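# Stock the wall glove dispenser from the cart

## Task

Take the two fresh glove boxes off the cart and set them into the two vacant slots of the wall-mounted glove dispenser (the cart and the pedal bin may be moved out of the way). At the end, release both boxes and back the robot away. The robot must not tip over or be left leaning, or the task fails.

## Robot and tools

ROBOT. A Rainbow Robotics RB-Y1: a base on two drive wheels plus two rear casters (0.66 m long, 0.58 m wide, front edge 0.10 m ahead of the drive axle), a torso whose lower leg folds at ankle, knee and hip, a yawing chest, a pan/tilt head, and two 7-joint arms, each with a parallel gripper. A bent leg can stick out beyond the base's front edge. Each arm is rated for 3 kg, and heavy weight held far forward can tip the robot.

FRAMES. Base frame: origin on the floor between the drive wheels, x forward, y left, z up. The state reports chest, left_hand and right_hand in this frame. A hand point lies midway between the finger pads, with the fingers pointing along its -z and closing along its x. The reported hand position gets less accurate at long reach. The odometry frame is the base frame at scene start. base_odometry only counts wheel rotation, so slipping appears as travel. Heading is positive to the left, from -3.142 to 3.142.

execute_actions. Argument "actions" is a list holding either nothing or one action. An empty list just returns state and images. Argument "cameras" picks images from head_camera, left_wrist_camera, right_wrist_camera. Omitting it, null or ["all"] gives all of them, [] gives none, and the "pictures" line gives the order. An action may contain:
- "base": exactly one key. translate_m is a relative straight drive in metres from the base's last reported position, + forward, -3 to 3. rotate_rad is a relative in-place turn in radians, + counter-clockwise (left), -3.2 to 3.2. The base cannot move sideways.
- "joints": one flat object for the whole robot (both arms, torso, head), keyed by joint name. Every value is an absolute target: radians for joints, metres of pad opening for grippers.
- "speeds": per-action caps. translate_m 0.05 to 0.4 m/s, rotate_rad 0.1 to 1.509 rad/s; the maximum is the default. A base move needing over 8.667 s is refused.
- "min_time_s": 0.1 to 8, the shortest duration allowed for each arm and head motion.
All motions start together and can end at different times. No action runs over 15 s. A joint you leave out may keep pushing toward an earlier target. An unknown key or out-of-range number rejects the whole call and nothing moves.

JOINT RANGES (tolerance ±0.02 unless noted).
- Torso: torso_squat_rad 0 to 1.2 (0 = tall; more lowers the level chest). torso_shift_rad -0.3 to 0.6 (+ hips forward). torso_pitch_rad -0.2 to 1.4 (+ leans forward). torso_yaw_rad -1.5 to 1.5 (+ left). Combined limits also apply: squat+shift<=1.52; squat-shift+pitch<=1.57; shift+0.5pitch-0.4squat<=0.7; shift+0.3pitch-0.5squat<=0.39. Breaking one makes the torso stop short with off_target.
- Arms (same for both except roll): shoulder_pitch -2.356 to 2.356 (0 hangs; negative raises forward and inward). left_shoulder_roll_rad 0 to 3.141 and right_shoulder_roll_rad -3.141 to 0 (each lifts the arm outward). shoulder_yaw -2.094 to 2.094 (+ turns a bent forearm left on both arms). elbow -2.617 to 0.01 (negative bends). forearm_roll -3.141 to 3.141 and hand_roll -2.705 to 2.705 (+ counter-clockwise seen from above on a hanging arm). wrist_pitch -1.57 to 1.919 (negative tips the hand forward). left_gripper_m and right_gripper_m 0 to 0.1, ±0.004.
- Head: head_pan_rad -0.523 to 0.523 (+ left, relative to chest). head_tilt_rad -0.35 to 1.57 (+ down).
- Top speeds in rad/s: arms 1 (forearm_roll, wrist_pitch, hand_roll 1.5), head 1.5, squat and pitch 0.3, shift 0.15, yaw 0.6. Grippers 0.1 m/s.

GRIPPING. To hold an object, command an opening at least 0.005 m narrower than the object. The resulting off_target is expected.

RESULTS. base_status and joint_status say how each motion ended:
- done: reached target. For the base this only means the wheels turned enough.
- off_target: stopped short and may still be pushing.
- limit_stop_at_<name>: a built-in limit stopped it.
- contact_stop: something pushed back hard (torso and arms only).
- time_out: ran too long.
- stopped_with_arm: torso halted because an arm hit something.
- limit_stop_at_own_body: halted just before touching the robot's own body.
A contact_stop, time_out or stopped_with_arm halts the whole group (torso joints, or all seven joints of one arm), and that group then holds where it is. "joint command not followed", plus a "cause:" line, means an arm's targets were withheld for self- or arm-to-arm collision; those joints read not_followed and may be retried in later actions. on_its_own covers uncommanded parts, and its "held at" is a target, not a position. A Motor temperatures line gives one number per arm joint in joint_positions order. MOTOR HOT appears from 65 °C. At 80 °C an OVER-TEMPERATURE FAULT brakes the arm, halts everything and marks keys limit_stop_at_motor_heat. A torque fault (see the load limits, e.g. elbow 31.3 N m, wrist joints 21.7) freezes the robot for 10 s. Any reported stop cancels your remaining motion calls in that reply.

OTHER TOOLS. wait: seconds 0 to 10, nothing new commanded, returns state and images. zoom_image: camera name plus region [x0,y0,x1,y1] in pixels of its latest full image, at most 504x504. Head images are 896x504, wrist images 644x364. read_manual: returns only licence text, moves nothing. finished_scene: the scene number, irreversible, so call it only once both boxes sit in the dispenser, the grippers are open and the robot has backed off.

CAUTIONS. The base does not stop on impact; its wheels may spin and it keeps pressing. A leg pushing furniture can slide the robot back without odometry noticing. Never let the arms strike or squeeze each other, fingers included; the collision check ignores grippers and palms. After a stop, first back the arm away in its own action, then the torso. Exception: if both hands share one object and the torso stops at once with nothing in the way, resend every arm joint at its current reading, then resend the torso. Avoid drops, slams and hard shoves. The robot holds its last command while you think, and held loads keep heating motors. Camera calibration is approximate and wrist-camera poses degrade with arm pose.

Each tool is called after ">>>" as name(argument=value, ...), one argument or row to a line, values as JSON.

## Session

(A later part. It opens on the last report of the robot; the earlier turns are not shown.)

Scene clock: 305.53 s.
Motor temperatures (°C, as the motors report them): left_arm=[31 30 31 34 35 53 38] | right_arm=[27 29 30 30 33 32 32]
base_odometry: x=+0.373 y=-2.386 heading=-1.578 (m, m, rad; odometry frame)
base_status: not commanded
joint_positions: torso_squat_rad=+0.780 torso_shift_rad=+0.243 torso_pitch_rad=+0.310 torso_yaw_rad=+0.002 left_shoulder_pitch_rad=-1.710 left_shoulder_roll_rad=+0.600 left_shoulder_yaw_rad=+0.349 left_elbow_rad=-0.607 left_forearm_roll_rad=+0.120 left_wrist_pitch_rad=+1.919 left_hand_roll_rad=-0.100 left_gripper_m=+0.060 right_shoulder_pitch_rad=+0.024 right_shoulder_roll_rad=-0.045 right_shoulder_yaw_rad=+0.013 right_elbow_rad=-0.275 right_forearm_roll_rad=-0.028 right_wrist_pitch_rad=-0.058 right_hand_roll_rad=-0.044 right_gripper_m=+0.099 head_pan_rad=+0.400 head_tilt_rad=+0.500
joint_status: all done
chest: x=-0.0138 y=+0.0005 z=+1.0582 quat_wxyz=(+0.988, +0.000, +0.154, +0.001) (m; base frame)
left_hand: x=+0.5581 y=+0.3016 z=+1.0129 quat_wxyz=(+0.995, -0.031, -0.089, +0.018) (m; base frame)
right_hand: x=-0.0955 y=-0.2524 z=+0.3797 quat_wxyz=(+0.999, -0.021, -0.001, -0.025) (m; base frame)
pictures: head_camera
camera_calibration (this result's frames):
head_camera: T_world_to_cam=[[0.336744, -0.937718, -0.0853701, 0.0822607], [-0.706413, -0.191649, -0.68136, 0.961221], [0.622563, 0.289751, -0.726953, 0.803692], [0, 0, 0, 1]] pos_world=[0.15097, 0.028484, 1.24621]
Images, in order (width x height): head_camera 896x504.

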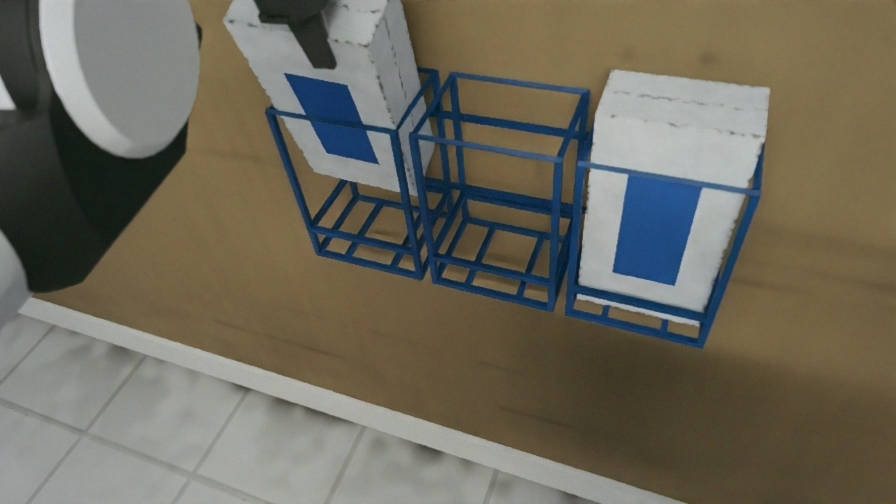

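>>> execute_actions(
  actions=[
    {"joints":{"torso_pitch_rad":0.36},"base":{"translate_m":-0.01},"speeds":{"translate_m":0.05}},
  ],
  cameras=["head_camera"],
)

Scene clock: 311.23 s.
Motor temperatures (°C, as the motors report them): left_arm=[31 30 31 34 34 50 38] | right_arm=[27 29 30 30 33 32 32]
base_odometry: x=+0.373 y=-2.376 heading=-1.578 (m, m, rad; odometry frame)
base_status: done
joint_positions: torso_squat_rad=+0.780 torso_shift_rad=+0.243 torso_pitch_rad=+0.359 torso_yaw_rad=+0.002 left_shoulder_pitch_rad=-1.715 left_shoulder_roll_rad=+0.601 left_shoulder_yaw_rad=+0.349 left_elbow_rad=-0.610 left_forearm_roll_rad=+0.120 left_wrist_pitch_rad=+1.917 left_hand_roll_rad=-0.100 left_gripper_m=+0.060 right_shoulder_pitch_rad=+0.024 right_shoulder_roll_rad=-0.045 right_shoulder_yaw_rad=+0.013 right_elbow_rad=-0.275 right_forearm_roll_rad=-0.028 right_wrist_pitch_rad=-0.058 right_hand_roll_rad=-0.044 right_gripper_m=+0.099 head_pan_rad=+0.400 head_tilt_rad=+0.500
joint_status: all done
chest: x=+0.0004 y=+0.0004 z=+1.0532 quat_wxyz=(+0.984, +0.000, +0.179, +0.001) (m; base frame)
left_hand: x=+0.5711 y=+0.3012 z=+0.9834 quat_wxyz=(+0.997, -0.031, -0.069, +0.019) (m; base frame)
right_hand: x=-0.1145 y=-0.2523 z=+0.3795 quat_wxyz=(+0.999, -0.021, +0.024, -0.025) (m; base frame)
pictures: head_camera
camera_calibration (this result's frames):
head_camera: T_world_to_cam=[[0.331972, -0.937757, -0.102008, 0.0944748], [-0.739009, -0.191348, -0.64595, 0.930584], [0.586226, 0.289822, -0.756533, 0.822415], [0, 0, 0, 1]] pos_world=[0.174227, 0.0283064, 1.23293]
Images, in order (width x height): head_camera 896x504.

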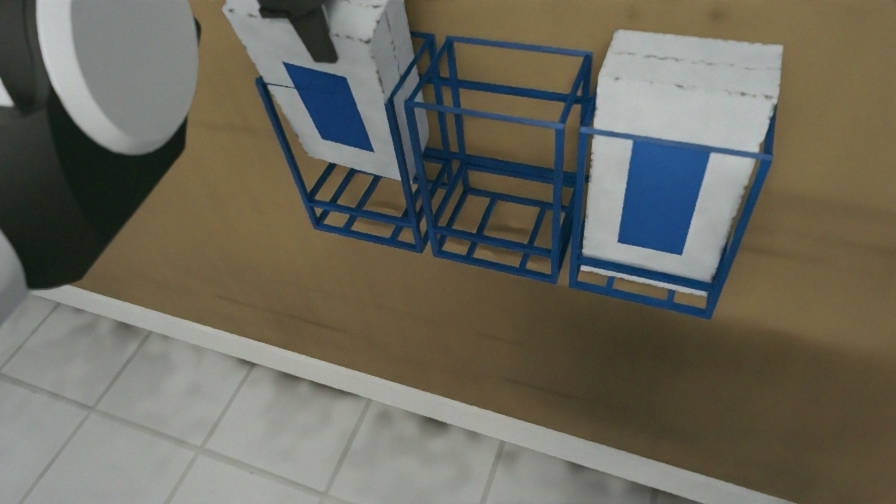

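>>> execute_actions(
  actions=[
    {"joints":{"left_gripper_m":0.1}},
  ],
  cameras=[],
)

>>> execute_actions(
  actions=[
    {"joints":{"torso_squat_rad":0.5,"left_forearm_roll_rad":0,"left_hand_roll_rad":-0.14,"left_shoulder_roll_rad":0.555},"base":{"translate_m":-0.03}},
  ],
  cameras=["head_camera"],
)

Scene clock: 322.07 s.
Motor temperatures (°C, as the motors report them): left_arm=[31 30 31 34 34 49 38] | right_arm=[27 29 30 30 33 32 32]
base_odometry: x=+0.373 y=-2.376 heading=-1.578 (m, m, rad; odometry frame)
base_status: not commanded
joint_positions: torso_squat_rad=+0.780 torso_shift_rad=+0.243 torso_pitch_rad=+0.360 torso_yaw_rad=+0.002 left_shoulder_pitch_rad=-1.712 left_shoulder_roll_rad=+0.600 left_shoulder_yaw_rad=+0.349 left_elbow_rad=-0.607 left_forearm_roll_rad=+0.120 left_wrist_pitch_rad=+1.919 left_hand_roll_rad=-0.100 left_gripper_m=+0.100 right_shoulder_pitch_rad=+0.024 right_shoulder_roll_rad=-0.045 right_shoulder_yaw_rad=+0.013 right_elbow_rad=-0.275 right_forearm_roll_rad=-0.028 right_wrist_pitch_rad=-0.058 right_hand_roll_rad=-0.044 right_gripper_m=+0.099 head_pan_rad=+0.400 head_tilt_rad=+0.500
joint_status: all done
chest: x=+0.0005 y=+0.0004 z=+1.0532 quat_wxyz=(+0.984, +0.000, +0.179, +0.001) (m; base frame)
left_hand: x=+0.5699 y=+0.3012 z=+0.9805 quat_wxyz=(+0.997, -0.031, -0.065, +0.019) (m; base frame)
right_hand: x=-0.1146 y=-0.2523 z=+0.3795 quat_wxyz=(+0.999, -0.021, +0.024, -0.025) (m; base frame)
pictures: none
No camera images: the call's "cameras" was empty. Leave "cameras" out to get every camera's image.

Scene clock: 323.83 s.
Motor temperatures (°C, as the motors report them): left_arm=[31 30 31 34 34 48 38] | right_arm=[27 29 30 30 33 32 32]
base_odometry: x=+0.373 y=-2.346 heading=-1.578 (m, m, rad; odometry frame)
base_status: done
joint_positions: torso_squat_rad=+0.500 torso_shift_rad=+0.243 torso_pitch_rad=+0.360 torso_yaw_rad=+0.002 left_shoulder_pitch_rad=-1.711 left_shoulder_roll_rad=+0.555 left_shoulder_yaw_rad=+0.349 left_elbow_rad=-0.607 left_forearm_roll_rad=+0.000 left_wrist_pitch_rad=+1.919 left_hand_roll_rad=-0.140 left_gripper_m=+0.100 right_shoulder_pitch_rad=+0.024 right_shoulder_roll_rad=-0.045 right_shoulder_yaw_rad=+0.013 right_elbow_rad=-0.275 right_forearm_roll_rad=-0.028 right_wrist_pitch_rad=-0.058 right_hand_roll_rad=-0.044 right_gripper_m=+0.099 head_pan_rad=+0.400 head_tilt_rad=+0.500
joint_status: all done
chest: x=+0.0287 y=+0.0005 z=+1.1664 quat_wxyz=(+0.984, +0.000, +0.179, +0.001) (m; base frame)
left_hand: x=+0.5954 y=+0.3031 z=+1.0835 quat_wxyz=(+0.999, +0.019, -0.049, +0.002) (m; base frame)
right_hand: x=-0.0867 y=-0.2523 z=+0.4928 quat_wxyz=(+0.999, -0.021, +0.024, -0.025) (m; base frame)
pictures: head_camera
camera_calibration (this result's frames):
head_camera: T_world_to_cam=[[0.331859, -0.937786, -0.102112, 0.0968641], [-0.739503, -0.19142, -0.645364, 1.02394], [0.585667, 0.289682, -0.75702, 0.891965], [0, 0, 0, 1]] pos_world=[0.202668, 0.0284549, 1.34594]
Images, in order (width x height): head_camera 896x504.

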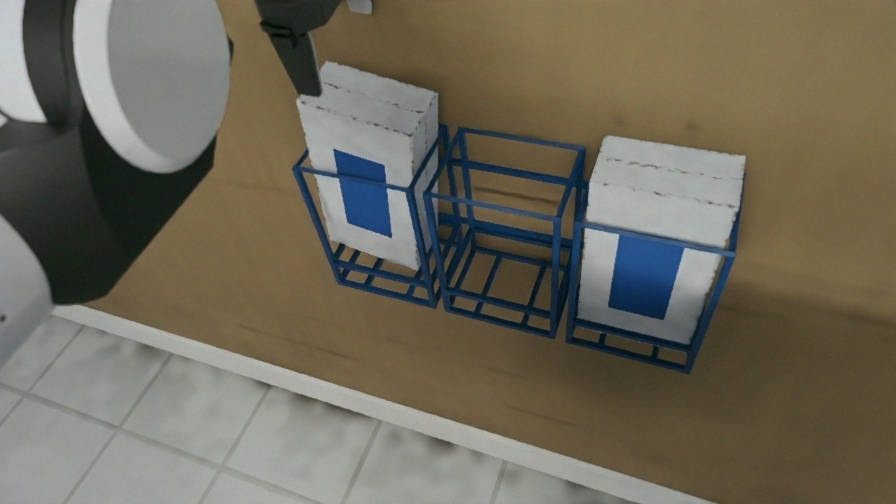

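>>> execute_actions(
  actions=[
    {"joints":{"left_gripper_m":0.0,"left_shoulder_roll_rad":0.76,"left_hand_roll_rad":-0.25},"base":{"translate_m":0.01}},
  ],
  cameras=[],
)

>>> execute_actions(
  actions=[
    {"joints":{"torso_squat_rad":0.72},"base":{"translate_m":0.02}},
  ],
  cameras=["head_camera"],
)

Scene clock: 335.80 s.
Motor temperatures (°C, as the motors report them): left_arm=[31 30 31 34 34 44 38] | right_arm=[27 29 30 30 33 32 32]
base_odometry: x=+0.373 y=-2.356 heading=-1.578 (m, m, rad; odometry frame)
base_status: done
joint_positions: torso_squat_rad=+0.500 torso_shift_rad=+0.243 torso_pitch_rad=+0.360 torso_yaw_rad=+0.002 left_shoulder_pitch_rad=-1.711 left_shoulder_roll_rad=+0.760 left_shoulder_yaw_rad=+0.349 left_elbow_rad=-0.607 left_forearm_roll_rad=+0.000 left_wrist_pitch_rad=+1.919 left_hand_roll_rad=-0.250 left_gripper_m=+0.000 right_shoulder_pitch_rad=+0.024 right_shoulder_roll_rad=-0.045 right_shoulder_yaw_rad=+0.013 right_elbow_rad=-0.275 right_forearm_roll_rad=-0.028 right_wrist_pitch_rad=-0.058 right_hand_roll_rad=-0.044 right_gripper_m=+0.099 head_pan_rad=+0.400 head_tilt_rad=+0.500
joint_status: all done
chest: x=+0.0287 y=+0.0006 z=+1.1664 quat_wxyz=(+0.984, +0.000, +0.179, +0.001) (m; base frame)
left_hand: x=+0.5791 y=+0.4095 z=+1.1260 quat_wxyz=(+0.995, +0.048, -0.079, +0.041) (m; base frame)
right_hand: x=-0.0865 y=-0.2523 z=+0.4928 quat_wxyz=(+0.999, -0.021, +0.024, -0.025) (m; base frame)
pictures: none
No camera images: the call's "cameras" was empty. Leave "cameras" out to get every camera's image.

Scene clock: 337.33 s.
Motor temperatures (°C, as the motors report them): left_arm=[31 30 31 34 34 43 38] | right_arm=[27 29 30 30 33 32 32]
base_odometry: x=+0.373 y=-2.376 heading=-1.578 (m, m, rad; odometry frame)
base_status: done
joint_positions: torso_squat_rad=+0.720 torso_shift_rad=+0.243 torso_pitch_rad=+0.360 torso_yaw_rad=+0.002 left_shoulder_pitch_rad=-1.711 left_shoulder_roll_rad=+0.760 left_shoulder_yaw_rad=+0.349 left_elbow_rad=-0.607 left_forearm_roll_rad=+0.000 left_wrist_pitch_rad=+1.919 left_hand_roll_rad=-0.250 left_gripper_m=+0.000 right_shoulder_pitch_rad=+0.024 right_shoulder_roll_rad=-0.045 right_shoulder_yaw_rad=+0.013 right_elbow_rad=-0.275 right_forearm_roll_rad=-0.028 right_wrist_pitch_rad=-0.058 right_hand_roll_rad=-0.044 right_gripper_m=+0.099 head_pan_rad=+0.400 head_tilt_rad=+0.500
joint_status: all done
chest: x=+0.0074 y=+0.0006 z=+1.0810 quat_wxyz=(+0.984, +0.000, +0.179, +0.001) (m; base frame)
left_hand: x=+0.5578 y=+0.4094 z=+1.0406 quat_wxyz=(+0.995, +0.048, -0.079, +0.041) (m; base frame)
right_hand: x=-0.1077 y=-0.2524 z=+0.4074 quat_wxyz=(+0.999, -0.021, +0.024, -0.025) (m; base frame)
pictures: head_camera
camera_calibration (this result's frames):
head_camera: T_world_to_cam=[[0.332047, -0.937745, -0.101879, 0.0949851], [-0.739257, -0.191626, -0.645584, 0.953316], [0.585871, 0.289679, -0.756863, 0.839626], [0, 0, 0, 1]] pos_world=[0.181293, 0.0285299, 1.2606]
Images, in order (width x height): head_camera 896x504.

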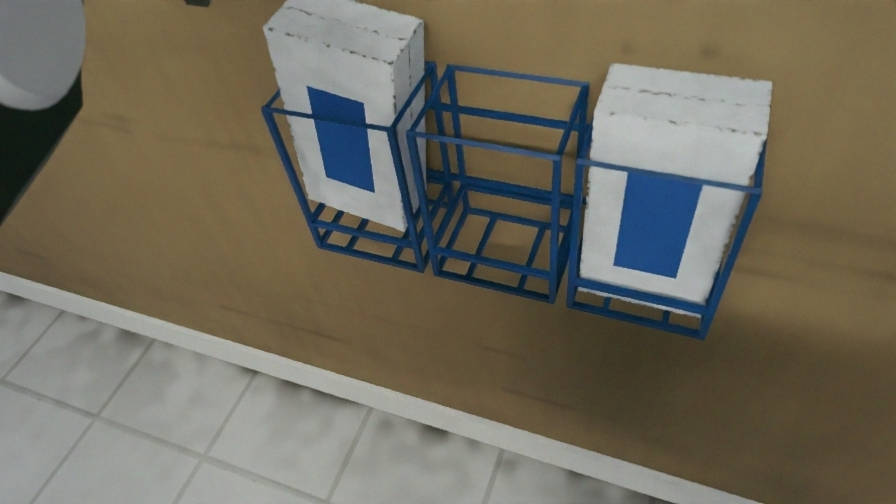

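>>> execute_actions(
  actions=[
    {"base":{"translate_m":-0.05}},
  ],
  cameras=[],
)

>>> execute_actions(
  actions=[
    {"joints":{"left_shoulder_roll_rad":0.57,"left_hand_roll_rad":-0.14}},
  ],
  cameras=[],
)

>>> execute_actions(
  actions=[
    {"base":{"translate_m":0.07},"speeds":{"translate_m":0.05}},
  ],
  cameras=["head_camera"],
)

Scene clock: 345.90 s.
Motor temperatures (°C, as the motors report them): left_arm=[31 30 31 34 34 41 38] | right_arm=[27 29 30 30 33 32 32]
base_odometry: x=+0.373 y=-2.326 heading=-1.578 (m, m, rad; odometry frame)
base_status: done
joint_positions: torso_squat_rad=+0.720 torso_shift_rad=+0.243 torso_pitch_rad=+0.360 torso_yaw_rad=+0.002 left_shoulder_pitch_rad=-1.711 left_shoulder_roll_rad=+0.760 left_shoulder_yaw_rad=+0.349 left_elbow_rad=-0.607 left_forearm_roll_rad=+0.000 left_wrist_pitch_rad=+1.919 left_hand_roll_rad=-0.250 left_gripper_m=+0.000 right_shoulder_pitch_rad=+0.024 right_shoulder_roll_rad=-0.045 right_shoulder_yaw_rad=+0.013 right_elbow_rad=-0.275 right_forearm_roll_rad=-0.028 right_wrist_pitch_rad=-0.058 right_hand_roll_rad=-0.044 right_gripper_m=+0.099 head_pan_rad=+0.400 head_tilt_rad=+0.500
joint_status: not commanded
chest: x=+0.0074 y=+0.0006 z=+1.0809 quat_wxyz=(+0.984, +0.000, +0.179, +0.001) (m; base frame)
left_hand: x=+0.5579 y=+0.4094 z=+1.0406 quat_wxyz=(+0.995, +0.048, -0.079, +0.041) (m; base frame)
right_hand: x=-0.1077 y=-0.2524 z=+0.4073 quat_wxyz=(+0.999, -0.021, +0.024, -0.025) (m; base frame)
pictures: none
No camera images: the call's "cameras" was empty. Leave "cameras" out to get every camera's image.

Scene clock: 346.90 s.
Motor temperatures (°C, as the motors report them): left_arm=[31 30 31 34 34 41 38] | right_arm=[27 29 30 30 33 32 32]
base_odometry: x=+0.373 y=-2.326 heading=-1.578 (m, m, rad; odometry frame)
base_status: not commanded
joint_positions: torso_squat_rad=+0.720 torso_shift_rad=+0.243 torso_pitch_rad=+0.360 torso_yaw_rad=+0.002 left_shoulder_pitch_rad=-1.711 left_shoulder_roll_rad=+0.570 left_shoulder_yaw_rad=+0.349 left_elbow_rad=-0.607 left_forearm_roll_rad=+0.000 left_wrist_pitch_rad=+1.919 left_hand_roll_rad=-0.140 left_gripper_m=+0.000 right_shoulder_pitch_rad=+0.024 right_shoulder_roll_rad=-0.045 right_shoulder_yaw_rad=+0.013 right_elbow_rad=-0.275 right_forearm_roll_rad=-0.028 right_wrist_pitch_rad=-0.058 right_hand_roll_rad=-0.044 right_gripper_m=+0.099 head_pan_rad=+0.400 head_tilt_rad=+0.500
joint_status: all done
chest: x=+0.0075 y=+0.0005 z=+1.0809 quat_wxyz=(+0.984, +0.000, +0.179, +0.001) (m; base frame)
left_hand: x=+0.5737 y=+0.3111 z=+1.0010 quat_wxyz=(+0.998, +0.021, -0.052, +0.009) (m; base frame)
right_hand: x=-0.1077 y=-0.2523 z=+0.4073 quat_wxyz=(+0.999, -0.021, +0.024, -0.025) (m; base frame)
pictures: none
No camera images: the call's "cameras" was empty. Leave "cameras" out to get every camera's image.

Scene clock: 349.33 s.
Motor temperatures (°C, as the motors report them): left_arm=[31 30 31 34 34 41 38] | right_arm=[27 29 30 30 33 32 32]
base_odometry: x=+0.373 y=-2.396 heading=-1.578 (m, m, rad; odometry frame)
base_status: done
joint_positions: torso_squat_rad=+0.720 torso_shift_rad=+0.243 torso_pitch_rad=+0.360 torso_yaw_rad=+0.002 left_shoulder_pitch_rad=-1.711 left_shoulder_roll_rad=+0.570 left_shoulder_yaw_rad=+0.349 left_elbow_rad=-0.607 left_forearm_roll_rad=+0.000 left_wrist_pitch_rad=+1.919 left_hand_roll_rad=-0.140 left_gripper_m=+0.000 right_shoulder_pitch_rad=+0.024 right_shoulder_roll_rad=-0.045 right_shoulder_yaw_rad=+0.013 right_elbow_rad=-0.275 right_forearm_roll_rad=-0.028 right_wrist_pitch_rad=-0.058 right_hand_roll_rad=-0.044 right_gripper_m=+0.099 head_pan_rad=+0.400 head_tilt_rad=+0.500
joint_status: not commanded
chest: x=+0.0075 y=+0.0005 z=+1.0809 quat_wxyz=(+0.984, +0.000, +0.179, +0.001) (m; base frame)
left_hand: x=+0.5737 y=+0.3112 z=+1.0010 quat_wxyz=(+0.998, +0.021, -0.052, +0.009) (m; base frame)
right_hand: x=-0.1077 y=-0.2523 z=+0.4073 quat_wxyz=(+0.999, -0.021, +0.024, -0.025) (m; base frame)
pictures: head_camera
camera_calibration (this result's frames):
head_camera: T_world_to_cam=[[0.331964, -0.937757, -0.102035, 0.0950595], [-0.73939, -0.191511, -0.645466, 0.953212], [0.58575, 0.289715, -0.756943, 0.839658], [0, 0, 0, 1]] pos_world=[0.181409, 0.0284312, 1.26054]
Images, in order (width x height): head_camera 896x504.

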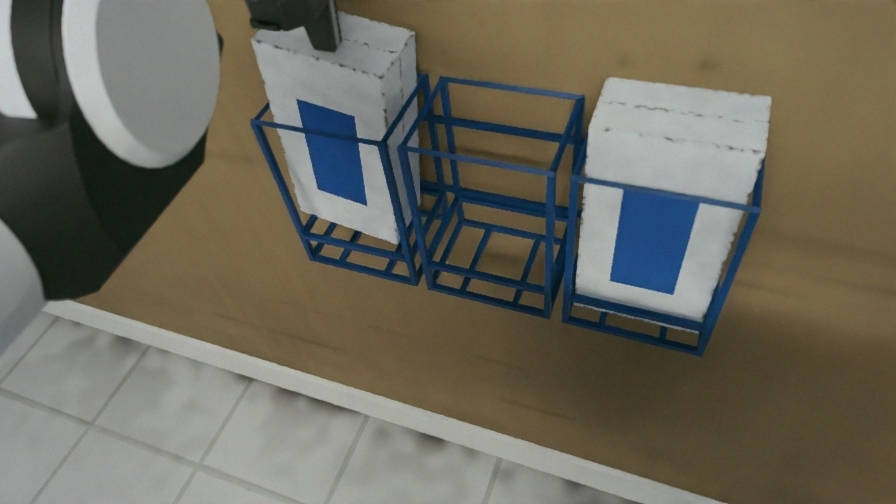

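>>> execute_actions(
  actions=[
    {"joints":{"torso_squat_rad":0.82},"base":{"translate_m":0.01},"min_time_s":2},
  ],
  cameras=["head_camera"],
)

action 0: "min_time_s" has no arm or head joint beside it: it slows only arm and head motions. Command such a joint too, or leave it out

>>> execute_actions(
  actions=[
    {"joints":{"torso_squat_rad":0.82},"base":{"translate_m":0.01}},
  ],
  cameras=["head_camera"],
)

Scene clock: 355.63 s.
Motor temperatures (°C, as the motors report them): left_arm=[31 30 31 33 34 40 38] | right_arm=[27 29 30 30 33 32 32]
base_odometry: x=+0.373 y=-2.406 heading=-1.579 (m, m, rad; odometry frame)
base_status: done
joint_positions: torso_squat_rad=+0.820 torso_shift_rad=+0.242 torso_pitch_rad=+0.357 torso_yaw_rad=+0.002 left_shoulder_pitch_rad=-1.718 left_shoulder_roll_rad=+0.572 left_shoulder_yaw_rad=+0.349 left_elbow_rad=-0.611 left_forearm_roll_rad=+0.000 left_wrist_pitch_rad=+1.919 left_hand_roll_rad=-0.140 left_gripper_m=+0.000 right_shoulder_pitch_rad=+0.024 right_shoulder_roll_rad=-0.045 right_shoulder_yaw_rad=+0.013 right_elbow_rad=-0.275 right_forearm_roll_rad=-0.028 right_wrist_pitch_rad=-0.058 right_hand_roll_rad=-0.044 right_gripper_m=+0.099 head_pan_rad=+0.400 head_tilt_rad=+0.500
joint_status: all done
chest: x=-0.0055 y=+0.0000 z=+1.0339 quat_wxyz=(+0.984, +0.001, +0.178, +0.001) (m; base frame)
left_hand: x=+0.5628 y=+0.3102 z=+0.9608 quat_wxyz=(+0.998, +0.021, -0.059, +0.009) (m; base frame)
right_hand: x=-0.1189 y=-0.2522 z=+0.3598 quat_wxyz=(+0.999, -0.021, +0.023, -0.025) (m; base frame)
pictures: head_camera
camera_calibration (this result's frames):
head_camera: T_world_to_cam=[[0.332068, -0.937724, -0.102004, 0.0941048], [-0.737719, -0.190799, -0.647585, 0.915404], [0.587794, 0.290293, -0.755135, 0.809949], [0, 0, 0, 1]] pos_world=[0.167979, 0.0277801, 1.21402]
Images, in order (width x height): head_camera 896x504.

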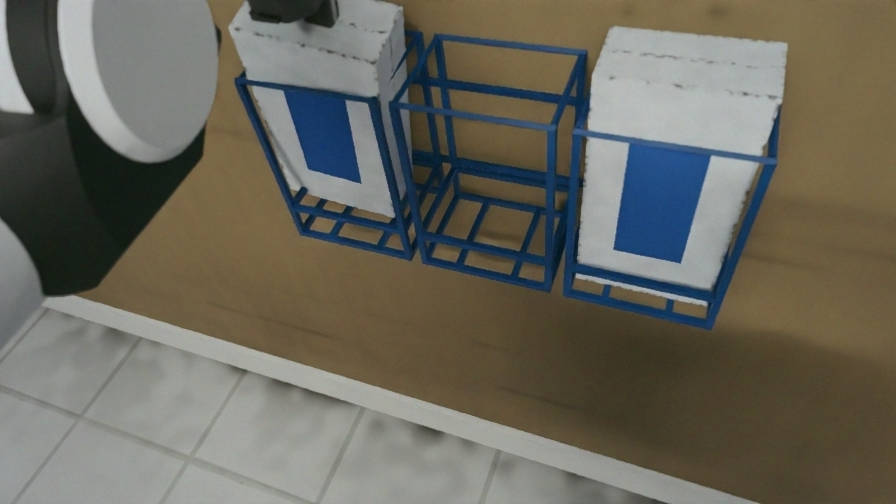

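>>> execute_actions(
  actions=[
    {"joints":{"torso_squat_rad":0.84,"left_shoulder_roll_rad":0.54},"base":{"translate_m":0.02},"speeds":{"translate_m":0.05}},
  ],
  cameras=["head_camera"],
)

Scene clock: 361.23 s.
Motor temperatures (°C, as the motors report them): left_arm=[31 30 31 34 34 39 38] | right_arm=[27 29 30 30 33 32 32]
base_odometry: x=+0.372 y=-2.426 heading=-1.579 (m, m, rad; odometry frame)
base_status: done
joint_positions: torso_squat_rad=+0.841 torso_shift_rad=+0.238 torso_pitch_rad=+0.348 torso_yaw_rad=+0.004 left_shoulder_pitch_rad=-1.720 left_shoulder_roll_rad=+0.547 left_shoulder_yaw_rad=+0.349 left_elbow_rad=-0.612 left_forearm_roll_rad=-0.001 left_wrist_pitch_rad=+1.919 left_hand_roll_rad=-0.140 left_gripper_m=+0.000 right_shoulder_pitch_rad=+0.024 right_shoulder_roll_rad=-0.045 right_shoulder_yaw_rad=+0.013 right_elbow_rad=-0.275 right_forearm_roll_rad=-0.028 right_wrist_pitch_rad=-0.058 right_hand_roll_rad=-0.044 right_gripper_m=+0.099 head_pan_rad=+0.400 head_tilt_rad=+0.500
joint_status: torso_squat_rad contact_stop (moved +0.021 of +0.020); the others done
chest: x=-0.0123 y=+0.0002 z=+1.0249 quat_wxyz=(+0.985, +0.001, +0.173, +0.002) (m; base frame)
left_hand: x=+0.5571 y=+0.2986 z=+0.9535 quat_wxyz=(+0.998, +0.019, -0.061, -0.002) (m; base frame)
right_hand: x=-0.1192 y=-0.2520 z=+0.3497 quat_wxyz=(+0.999, -0.021, +0.018, -0.024) (m; base frame)
pictures: head_camera
camera_calibration (this result's frames):
head_camera: T_world_to_cam=[[0.334797, -0.937038, -0.0993538, 0.0929086], [-0.731458, -0.191969, -0.654306, 0.911533], [0.594037, 0.291733, -0.749675, 0.801601], [0, 0, 0, 1]] pos_world=[0.159462, 0.0281914, 1.20659]
Images, in order (width x height): head_camera 896x504.

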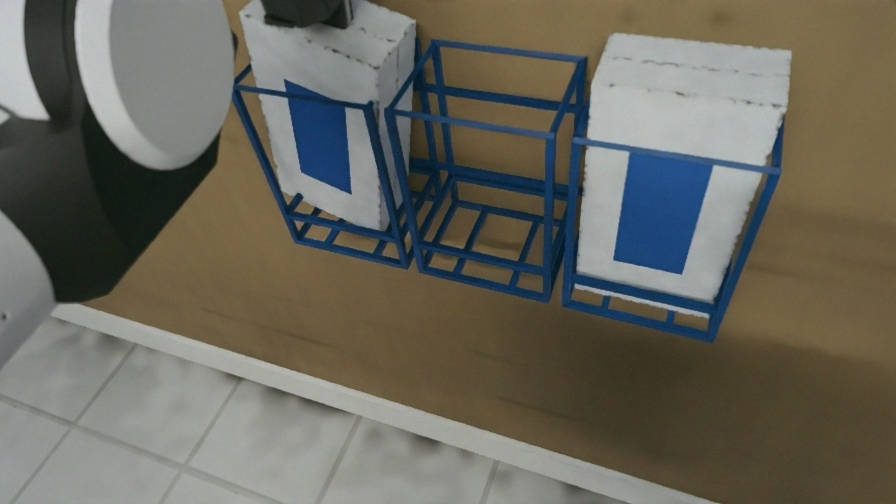

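Progress. Back off and look.

>>> execute_actions(
  actions=[
    {"joints":{"torso_squat_rad":0.55,"torso_pitch_rad":0.36},"base":{"translate_m":-0.07}},
  ],
  cameras=[],
)

>>> execute_actions(
  actions=[
    {"joints":{"head_tilt_rad":0.1,"head_pan_rad":0.15,"left_shoulder_roll_rad":1.0},"base":{"translate_m":-0.4}},
  ],
  cameras=["head_camera"],
)

Scene clock: 367.63 s.
Motor temperatures (°C, as the motors report them): left_arm=[31 30 31 34 34 39 38] | right_arm=[27 29 30 30 33 32 32]
base_odometry: x=+0.373 y=-2.356 heading=-1.578 (m, m, rad; odometry frame)
base_status: done
joint_positions: torso_squat_rad=+0.550 torso_shift_rad=+0.240 torso_pitch_rad=+0.360 torso_yaw_rad=+0.003 left_shoulder_pitch_rad=-1.711 left_shoulder_roll_rad=+0.540 left_shoulder_yaw_rad=+0.349 left_elbow_rad=-0.607 left_forearm_roll_rad=+0.000 left_wrist_pitch_rad=+1.919 left_hand_roll_rad=-0.140 left_gripper_m=+0.000 right_shoulder_pitch_rad=+0.024 right_shoulder_roll_rad=-0.045 right_shoulder_yaw_rad=+0.013 right_elbow_rad=-0.275 right_forearm_roll_rad=-0.028 right_wrist_pitch_rad=-0.058 right_hand_roll_rad=-0.044 right_gripper_m=+0.099 head_pan_rad=+0.400 head_tilt_rad=+0.500
joint_status: all done
chest: x=+0.0229 y=+0.0007 z=+1.1497 quat_wxyz=(+0.984, +0.000, +0.179, +0.001) (m; base frame)
left_hand: x=+0.5894 y=+0.2964 z=+1.0636 quat_wxyz=(+0.999, +0.018, -0.046, -0.004) (m; base frame)
right_hand: x=-0.0924 y=-0.2522 z=+0.4761 quat_wxyz=(+0.999, -0.021, +0.024, -0.024) (m; base frame)
pictures: none
No camera images: the call's "cameras" was empty. Leave "cameras" out to get every camera's image.

Scene clock: 370.53 s.
Motor temperatures (°C, as the motors report them): left_arm=[31 30 31 34 34 39 38] | right_arm=[27 29 30 30 33 32 32]
base_odometry: x=+0.376 y=-1.956 heading=-1.579 (m, m, rad; odometry frame)
base_status: done
joint_positions: torso_squat_rad=+0.550 torso_shift_rad=+0.240 torso_pitch_rad=+0.360 torso_yaw_rad=+0.003 left_shoulder_pitch_rad=-1.711 left_shoulder_roll_rad=+1.000 left_shoulder_yaw_rad=+0.349 left_elbow_rad=-0.607 left_forearm_roll_rad=+0.000 left_wrist_pitch_rad=+1.919 left_hand_roll_rad=-0.140 left_gripper_m=+0.000 right_shoulder_pitch_rad=+0.024 right_shoulder_roll_rad=-0.045 right_shoulder_yaw_rad=+0.013 right_elbow_rad=-0.275 right_forearm_roll_rad=-0.028 right_wrist_pitch_rad=-0.058 right_hand_roll_rad=-0.044 right_gripper_m=+0.099 head_pan_rad=+0.150 head_tilt_rad=+0.100
joint_status: all done
chest: x=+0.0227 y=+0.0006 z=+1.1498 quat_wxyz=(+0.984, +0.000, +0.179, +0.001) (m; base frame)
left_hand: x=+0.5251 y=+0.5249 z=+1.1615 quat_wxyz=(+0.969, +0.072, -0.118, +0.205) (m; base frame)
right_hand: x=-0.0923 y=-0.2522 z=+0.4761 quat_wxyz=(+0.999, -0.021, +0.024, -0.024) (m; base frame)
pictures: head_camera
camera_calibration (this result's frames):
head_camera: T_world_to_cam=[[0.0947292, -0.994918, -0.0341235, 0.0339845], [-0.467016, -0.0141422, -0.884136, 1.2951], [0.87916, 0.0996897, -0.465983, 0.462739], [0, 0, 0, 1]] pos_world=[0.194791, 0.00599703, 1.36183]
Images, in order (width x height): head_camera 896x504.

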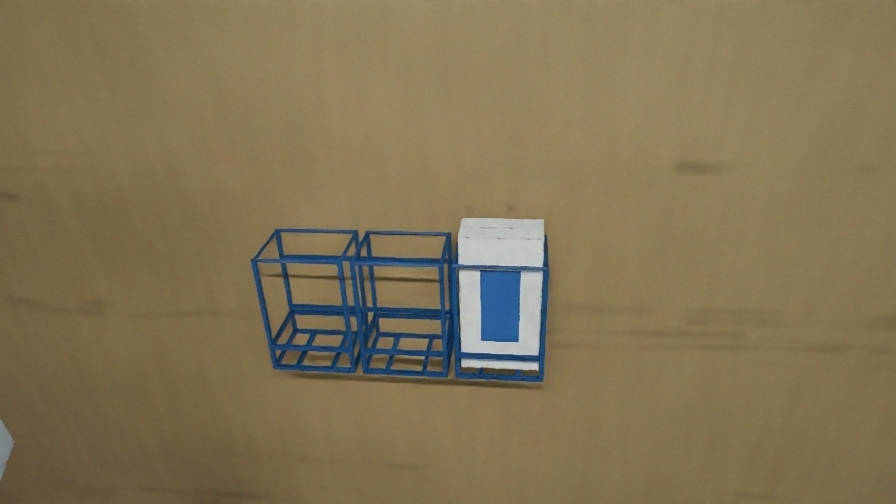

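>>> execute_actions(
  actions=[
    {"joints":{"head_tilt_rad":0.8,"head_pan_rad":0.45,"left_shoulder_roll_rad":1.3}},
  ],
)

Scene clock: 373.93 s.
Motor temperatures (°C, as the motors report them): left_arm=[31 30 31 34 34 39 38] | right_arm=[27 29 30 30 33 32 32]
base_odometry: x=+0.376 y=-1.956 heading=-1.579 (m, m, rad; odometry frame)
base_status: not commanded
joint_positions: torso_squat_rad=+0.550 torso_shift_rad=+0.240 torso_pitch_rad=+0.360 torso_yaw_rad=+0.003 left_shoulder_pitch_rad=-1.711 left_shoulder_roll_rad=+1.300 left_shoulder_yaw_rad=+0.349 left_elbow_rad=-0.607 left_forearm_roll_rad=+0.000 left_wrist_pitch_rad=+1.919 left_hand_roll_rad=-0.140 left_gripper_m=+0.000 right_shoulder_pitch_rad=+0.024 right_shoulder_roll_rad=-0.045 right_shoulder_yaw_rad=+0.013 right_elbow_rad=-0.275 right_forearm_roll_rad=-0.028 right_wrist_pitch_rad=-0.058 right_hand_roll_rad=-0.044 right_gripper_m=+0.099 head_pan_rad=+0.450 head_tilt_rad=+0.800
joint_status: all done
chest: x=+0.0227 y=+0.0007 z=+1.1498 quat_wxyz=(+0.984, +0.000, +0.179, +0.001) (m; base frame)
left_hand: x=+0.4269 y=+0.6452 z=+1.2270 quat_wxyz=(+0.922, +0.106, -0.162, +0.336) (m; base frame)
right_hand: x=-0.0923 y=-0.2522 z=+0.4761 quat_wxyz=(+0.999, -0.021, +0.024, -0.024) (m; base frame)
pictures: head_camera, left_wrist_camera, right_wrist_camera
camera_calibration (this result's frames):
head_camera: T_world_to_cam=[[0.38825, -0.915075, -0.109088, 0.100214], [-0.859884, -0.317146, -0.400022, 0.696546], [0.331453, 0.249111, -0.90999, 1.11516], [0, 0, 0, 1]] pos_world=[0.190417, 0.0348115, 1.30435]
left_wrist_camera: T_world_to_cam=[[0.725166, 0.575038, 0.378769, -1.14519], [0.32715, -0.771753, 0.545317, -0.285764], [0.605893, -0.271531, -0.747773, 0.924106], [0, 0, 0, 1]] pos_world=[0.364032, 0.688913, 1.28062]
right_wrist_camera: T_world_to_cam=[[-0.998786, 0.0457807, 0.0181869, -0.0873039], [0.0472274, 0.784923, 0.61779, -0.0632255], [0.0140075, 0.617899, -0.786133, 0.621335], [0, 0, 0, 1]] pos_world=[-0.0929153, -0.330298, 0.529099]
Images, in order (width x height): head_camera 896x504, left_wrist_camera 644x364, right_wrist_camera 644x364.

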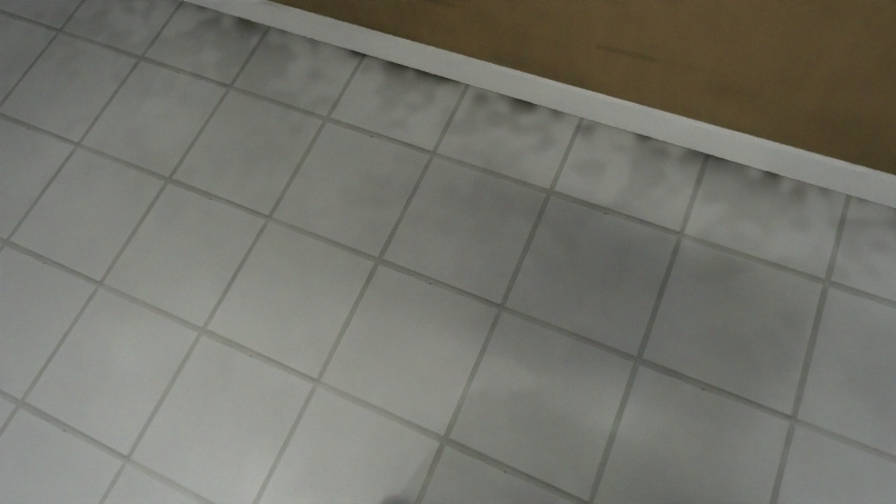

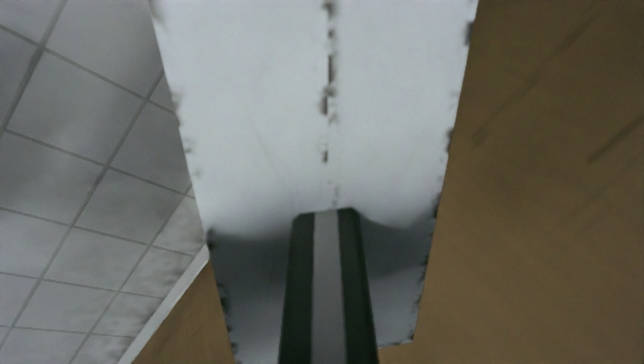

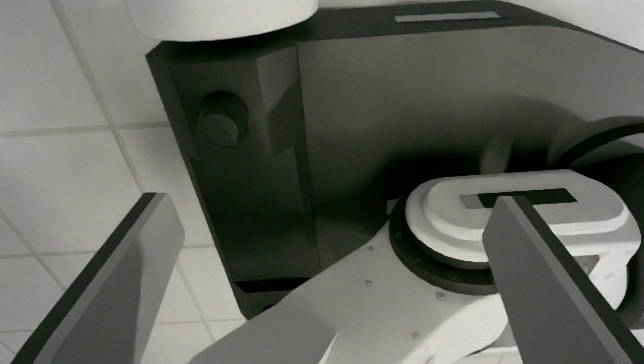

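>>> execute_actions(
  actions=[
    {"joints":{"head_tilt_rad":0.4,"head_pan_rad":0.3,"left_shoulder_roll_rad":0.555,"torso_squat_rad":0.2,"torso_pitch_rad":0.3},"min_time_s":2},
  ],
  cameras=["head_camera","left_wrist_camera"],
)

Scene clock: 380.73 s.
Motor temperatures (°C, as the motors report them): left_arm=[31 30 31 34 34 38 38] | right_arm=[27 29 30 30 33 32 32]
base_odometry: x=+0.376 y=-1.956 heading=-1.579 (m, m, rad; odometry frame)
base_status: not commanded
joint_positions: torso_squat_rad=+0.200 torso_shift_rad=+0.240 torso_pitch_rad=+0.300 torso_yaw_rad=+0.003 left_shoulder_pitch_rad=-1.711 left_shoulder_roll_rad=+0.555 left_shoulder_yaw_rad=+0.349 left_elbow_rad=-0.607 left_forearm_roll_rad=+0.000 left_wrist_pitch_rad=+1.919 left_hand_roll_rad=-0.140 left_gripper_m=+0.000 right_shoulder_pitch_rad=+0.024 right_shoulder_roll_rad=-0.045 right_shoulder_yaw_rad=+0.013 right_elbow_rad=-0.275 right_forearm_roll_rad=-0.028 right_wrist_pitch_rad=-0.058 right_hand_roll_rad=-0.044 right_gripper_m=+0.099 head_pan_rad=+0.300 head_tilt_rad=+0.400
joint_status: all done
chest: x=+0.0265 y=+0.0008 z=+1.2425 quat_wxyz=(+0.989, +0.000, +0.150, +0.001) (m; base frame)
left_hand: x=+0.5965 y=+0.3044 z=+1.1931 quat_wxyz=(+0.997, +0.019, -0.078, +0.003) (m; base frame)
right_hand: x=-0.0481 y=-0.2521 z=+0.5632 quat_wxyz=(+0.999, -0.021, -0.006, -0.025) (m; base frame)
pictures: head_camera, left_wrist_camera
camera_calibration (this result's frames):
head_camera: T_world_to_cam=[[0.244591, -0.967883, -0.058123, 0.0563811], [-0.648077, -0.118598, -0.752284, 1.20951], [0.721229, 0.22167, -0.65627, 0.802862], [0, 0, 0, 1]] pos_world=[0.19102, 0.0200457, 1.44007]
left_wrist_camera: T_world_to_cam=[[0.98608, -0.00510403, 0.166193, -0.784794], [-0.109476, -0.77223, 0.625841, -0.421288], [0.125145, -0.635323, -0.762039, 1.11803], [0, 0, 0, 1]] pos_world=[0.587833, 0.380972, 1.24607]
Images, in order (width x height): head_camera 896x504, left_wrist_camera 644x364.

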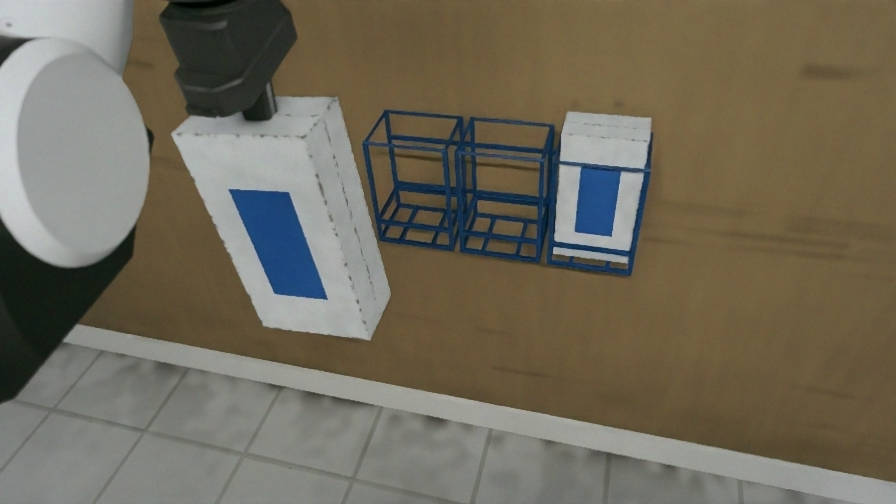

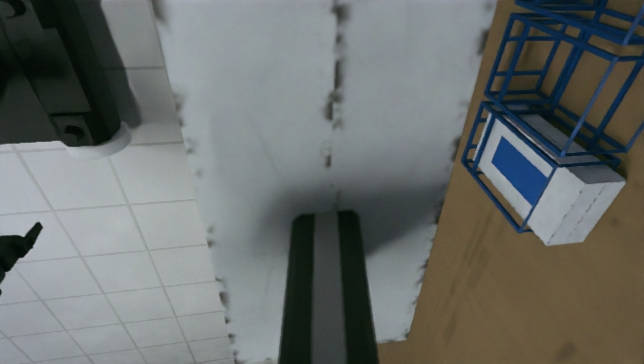

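>>> execute_actions(
  actions=[
    {"joints":{"torso_squat_rad":0.0,"torso_pitch_rad":0.27,"head_pan_rad":0.4,"head_tilt_rad":0.5},"base":{"translate_m":0.39},"speeds":{"translate_m":0.15}},
  ],
  cameras=["head_camera"],
)

Scene clock: 391.23 s.
Motor temperatures (°C, as the motors report them): left_arm=[31 30 31 34 34 38 38] | right_arm=[27 29 30 30 33 32 32]
base_odometry: x=+0.373 y=-2.346 heading=-1.580 (m, m, rad; odometry frame)
base_status: done
joint_positions: torso_squat_rad=+0.000 torso_shift_rad=+0.240 torso_pitch_rad=+0.270 torso_yaw_rad=+0.003 left_shoulder_pitch_rad=-1.710 left_shoulder_roll_rad=+0.555 left_shoulder_yaw_rad=+0.349 left_elbow_rad=-0.607 left_forearm_roll_rad=+0.000 left_wrist_pitch_rad=+1.919 left_hand_roll_rad=-0.140 left_gripper_m=+0.000 right_shoulder_pitch_rad=+0.024 right_shoulder_roll_rad=-0.045 right_shoulder_yaw_rad=+0.013 right_elbow_rad=-0.275 right_forearm_roll_rad=-0.028 right_wrist_pitch_rad=-0.058 right_hand_roll_rad=-0.044 right_gripper_m=+0.099 head_pan_rad=+0.400 head_tilt_rad=+0.500
joint_status: all done
chest: x=+0.0209 y=+0.0008 z=+1.2587 quat_wxyz=(+0.991, +0.000, +0.135, +0.001) (m; base frame)
left_hand: x=+0.5920 y=+0.3045 z=+1.2264 quat_wxyz=(+0.995, +0.019, -0.093, +0.004) (m; base frame)
right_hand: x=-0.0332 y=-0.2521 z=+0.5774 quat_wxyz=(+0.999, -0.020, -0.021, -0.025) (m; base frame)
pictures: head_camera
camera_calibration (this result's frames):
head_camera: T_world_to_cam=[[0.341062, -0.93728, -0.0719935, 0.0710328], [-0.678324, -0.192362, -0.709135, 1.15675], [0.65081, 0.290694, -0.701387, 0.894987], [0, 0, 0, 1]] pos_world=[0.177955, 0.0289245, 1.45314]
Images, in order (width x height): head_camera 896x504.

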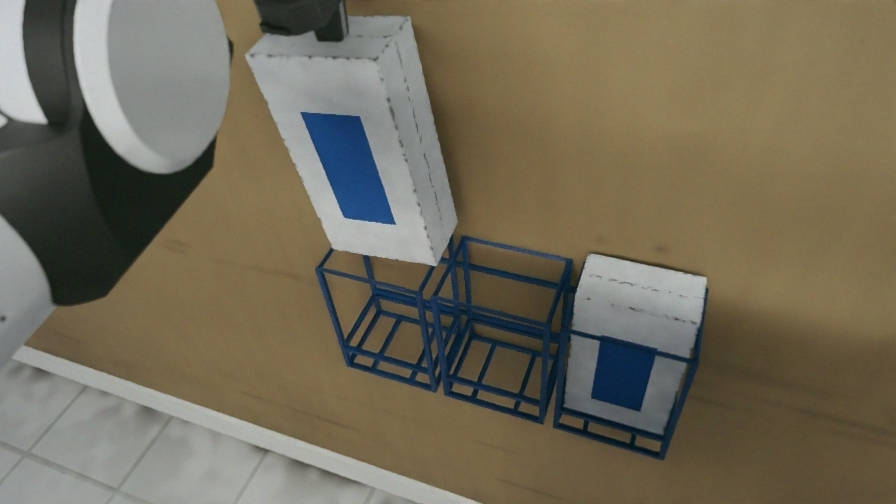

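>>> execute_actions(
  actions=[
    {"joints":{"left_shoulder_roll_rad":0.585,"left_hand_roll_rad":-0.16},"base":{"translate_m":0.008}},
  ],
  cameras=[],
)

>>> execute_actions(
  actions=[
    {"joints":{"torso_pitch_rad":0.35,"torso_squat_rad":0.3},"base":{"translate_m":0.006}},
  ],
  cameras=["head_camera"],
)

Scene clock: 399.33 s.
Motor temperatures (°C, as the motors report them): left_arm=[31 30 31 34 34 38 38] | right_arm=[27 29 30 30 33 32 32]
base_odometry: x=+0.373 y=-2.354 heading=-1.580 (m, m, rad; odometry frame)
base_status: done
joint_positions: torso_squat_rad=+0.000 torso_shift_rad=+0.240 torso_pitch_rad=+0.270 torso_yaw_rad=+0.003 left_shoulder_pitch_rad=-1.710 left_shoulder_roll_rad=+0.585 left_shoulder_yaw_rad=+0.349 left_elbow_rad=-0.607 left_forearm_roll_rad=+0.000 left_wrist_pitch_rad=+1.919 left_hand_roll_rad=-0.160 left_gripper_m=+0.000 right_shoulder_pitch_rad=+0.024 right_shoulder_roll_rad=-0.045 right_shoulder_yaw_rad=+0.013 right_elbow_rad=-0.275 right_forearm_roll_rad=-0.028 right_wrist_pitch_rad=-0.058 right_hand_roll_rad=-0.044 right_gripper_m=+0.099 head_pan_rad=+0.400 head_tilt_rad=+0.500
joint_status: all done
chest: x=+0.0208 y=+0.0007 z=+1.2587 quat_wxyz=(+0.991, +0.000, +0.135, +0.001) (m; base frame)
left_hand: x=+0.5905 y=+0.3201 z=+1.2323 quat_wxyz=(+0.995, +0.023, -0.098, +0.008) (m; base frame)
right_hand: x=-0.0332 y=-0.2521 z=+0.5774 quat_wxyz=(+0.999, -0.020, -0.021, -0.025) (m; base frame)
pictures: none
No camera images: the call's "cameras" was empty. Leave "cameras" out to get every camera's image.

Scene clock: 401.17 s.
Motor temperatures (°C, as the motors report them): left_arm=[31 30 31 34 34 38 38] | right_arm=[27 29 30 30 33 32 32]
base_odometry: x=+0.373 y=-2.360 heading=-1.580 (m, m, rad; odometry frame)
base_status: done
joint_positions: torso_squat_rad=+0.300 torso_shift_rad=+0.239 torso_pitch_rad=+0.349 torso_yaw_rad=+0.003 left_shoulder_pitch_rad=-1.712 left_shoulder_roll_rad=+0.585 left_shoulder_yaw_rad=+0.349 left_elbow_rad=-0.608 left_forearm_roll_rad=+0.000 left_wrist_pitch_rad=+1.919 left_hand_roll_rad=-0.160 left_gripper_m=+0.000 right_shoulder_pitch_rad=+0.024 right_shoulder_roll_rad=-0.045 right_shoulder_yaw_rad=+0.013 right_elbow_rad=-0.275 right_forearm_roll_rad=-0.028 right_wrist_pitch_rad=-0.058 right_hand_roll_rad=-0.044 right_gripper_m=+0.099 head_pan_rad=+0.400 head_tilt_rad=+0.500
joint_status: all done
chest: x=+0.0365 y=+0.0006 z=+1.2209 quat_wxyz=(+0.985, +0.000, +0.174, +0.001) (m; base frame)
left_hand: x=+0.6029 y=+0.3197 z=+1.1511 quat_wxyz=(+0.998, +0.023, -0.060, +0.007) (m; base frame)
right_hand: x=-0.0712 y=-0.2520 z=+0.5460 quat_wxyz=(+0.999, -0.021, +0.019, -0.024) (m; base frame)
pictures: head_camera
camera_calibration (this result's frames):
head_camera: T_world_to_cam=[[0.334181, -0.937306, -0.0988929, 0.09594], [-0.732184, -0.192104, -0.653454, 1.07451], [0.593489, 0.29078, -0.750479, 0.920411], [0, 0, 0, 1]] pos_world=[0.208422, 0.028705, 1.40238]
Images, in order (width x height): head_camera 896x504.

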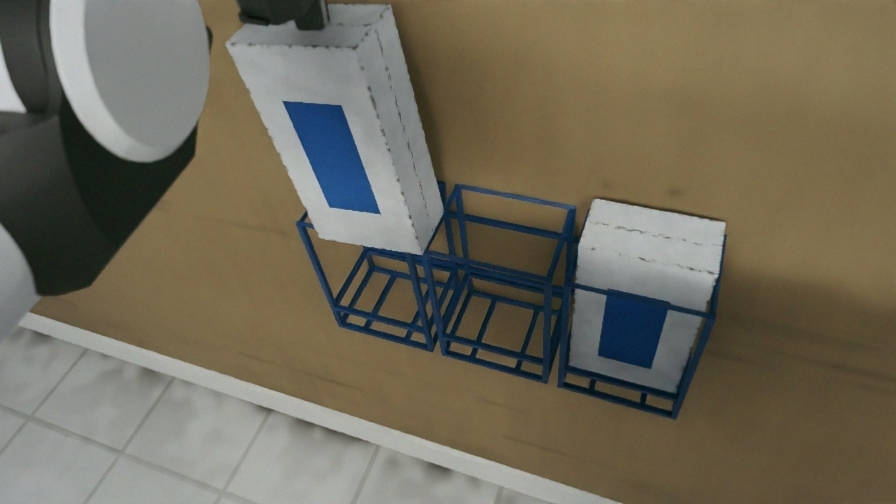

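>>> execute_actions(
  actions=[
    {"joints":{"torso_pitch_rad":0.3}},
  ],
  cameras=[],
)

>>> execute_actions(
  actions=[
    {"base":{"translate_m":0.022},"speeds":{"translate_m":0.05}},
  ],
  cameras=[],
)

>>> execute_actions(
  actions=[
    {"joints":{"torso_squat_rad":0.55},"base":{"translate_m":0.015}},
  ],
  cameras=["head_camera"],
)

Scene clock: 406.37 s.
Motor temperatures (°C, as the motors report them): left_arm=[31 30 31 34 34 37 38] | right_arm=[27 29 30 30 33 32 32]
base_odometry: x=+0.373 y=-2.360 heading=-1.580 (m, m, rad; odometry frame)
base_status: not commanded
joint_positions: torso_squat_rad=+0.300 torso_shift_rad=+0.240 torso_pitch_rad=+0.300 torso_yaw_rad=+0.003 left_shoulder_pitch_rad=-1.711 left_shoulder_roll_rad=+0.585 left_shoulder_yaw_rad=+0.349 left_elbow_rad=-0.607 left_forearm_roll_rad=+0.000 left_wrist_pitch_rad=+1.919 left_hand_roll_rad=-0.160 left_gripper_m=+0.000 right_shoulder_pitch_rad=+0.024 right_shoulder_roll_rad=-0.045 right_shoulder_yaw_rad=+0.013 right_elbow_rad=-0.275 right_forearm_roll_rad=-0.028 right_wrist_pitch_rad=-0.058 right_hand_roll_rad=-0.044 right_gripper_m=+0.099 head_pan_rad=+0.400 head_tilt_rad=+0.500
joint_status: all done
chest: x=+0.0223 y=+0.0007 z=+1.2257 quat_wxyz=(+0.989, +0.000, +0.150, +0.001) (m; base frame)
left_hand: x=+0.5911 y=+0.3201 z=+1.1826 quat_wxyz=(+0.996, +0.023, -0.083, +0.007) (m; base frame)
right_hand: x=-0.0521 y=-0.2521 z=+0.5463 quat_wxyz=(+0.999, -0.021, -0.006, -0.025) (m; base frame)
pictures: none
No camera images: the call's "cameras" was empty. Leave "cameras" out to get every camera's image.

Scene clock: 407.60 s.
Motor temperatures (°C, as the motors report them): left_arm=[31 30 31 34 34 37 38] | right_arm=[27 29 30 30 33 32 32]
base_odometry: x=+0.373 y=-2.382 heading=-1.580 (m, m, rad; odometry frame)
base_status: done
joint_positions: torso_squat_rad=+0.300 torso_shift_rad=+0.240 torso_pitch_rad=+0.300 torso_yaw_rad=+0.003 left_shoulder_pitch_rad=-1.711 left_shoulder_roll_rad=+0.585 left_shoulder_yaw_rad=+0.349 left_elbow_rad=-0.607 left_forearm_roll_rad=+0.000 left_wrist_pitch_rad=+1.919 left_hand_roll_rad=-0.160 left_gripper_m=+0.000 right_shoulder_pitch_rad=+0.024 right_shoulder_roll_rad=-0.045 right_shoulder_yaw_rad=+0.013 right_elbow_rad=-0.275 right_forearm_roll_rad=-0.028 right_wrist_pitch_rad=-0.058 right_hand_roll_rad=-0.044 right_gripper_m=+0.099 head_pan_rad=+0.400 head_tilt_rad=+0.500
joint_status: not commanded
chest: x=+0.0223 y=+0.0007 z=+1.2257 quat_wxyz=(+0.989, +0.000, +0.150, +0.001) (m; base frame)
left_hand: x=+0.5910 y=+0.3201 z=+1.1824 quat_wxyz=(+0.996, +0.023, -0.083, +0.007) (m; base frame)
right_hand: x=-0.0521 y=-0.2521 z=+0.5463 quat_wxyz=(+0.999, -0.021, -0.006, -0.025) (m; base frame)
pictures: none
No camera images: the call's "cameras" was empty. Leave "cameras" out to get every camera's image.

Scene clock: 409.23 s.
Motor temperatures (°C, as the motors report them): left_arm=[31 30 31 34 34 37 38] | right_arm=[27 29 30 30 33 32 32]
base_odometry: x=+0.372 y=-2.397 heading=-1.580 (m, m, rad; odometry frame)
base_status: done
joint_positions: torso_squat_rad=+0.550 torso_shift_rad=+0.238 torso_pitch_rad=+0.296 torso_yaw_rad=+0.004 left_shoulder_pitch_rad=-1.719 left_shoulder_roll_rad=+0.592 left_shoulder_yaw_rad=+0.349 left_elbow_rad=-0.612 left_forearm_roll_rad=-0.001 left_wrist_pitch_rad=+1.918 left_hand_roll_rad=-0.160 left_gripper_m=+0.000 right_shoulder_pitch_rad=+0.024 right_shoulder_roll_rad=-0.045 right_shoulder_yaw_rad=+0.013 right_elbow_rad=-0.275 right_forearm_roll_rad=-0.028 right_wrist_pitch_rad=-0.058 right_hand_roll_rad=-0.044 right_gripper_m=+0.099 head_pan_rad=+0.400 head_tilt_rad=+0.500
joint_status: all done
chest: x=+0.0030 y=+0.0005 z=+1.1563 quat_wxyz=(+0.989, +0.000, +0.147, +0.002) (m; base frame)
left_hand: x=+0.5733 y=+0.3228 z=+1.1229 quat_wxyz=(+0.995, +0.025, -0.093, +0.010) (m; base frame)
right_hand: x=-0.0685 y=-0.2519 z=+0.4765 quat_wxyz=(+0.999, -0.020, -0.008, -0.025) (m; base frame)
pictures: head_camera
camera_calibration (this result's frames):
head_camera: T_world_to_cam=[[0.339557, -0.937057, -0.0813942, 0.0803606], [-0.696244, -0.192222, -0.691589, 1.0517], [0.632412, 0.291504, -0.717691, 0.853808], [0, 0, 0, 1]] pos_world=[0.164994, 0.0285741, 1.34666]
Images, in order (width x height): head_camera 896x504.

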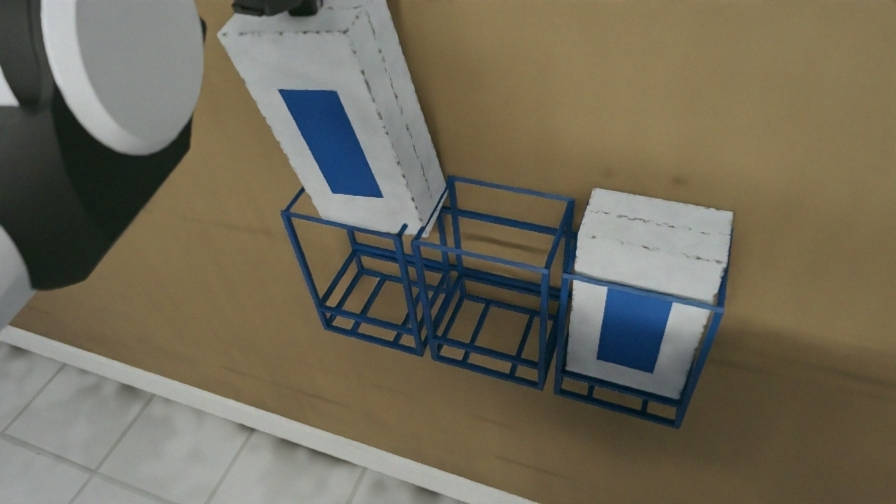

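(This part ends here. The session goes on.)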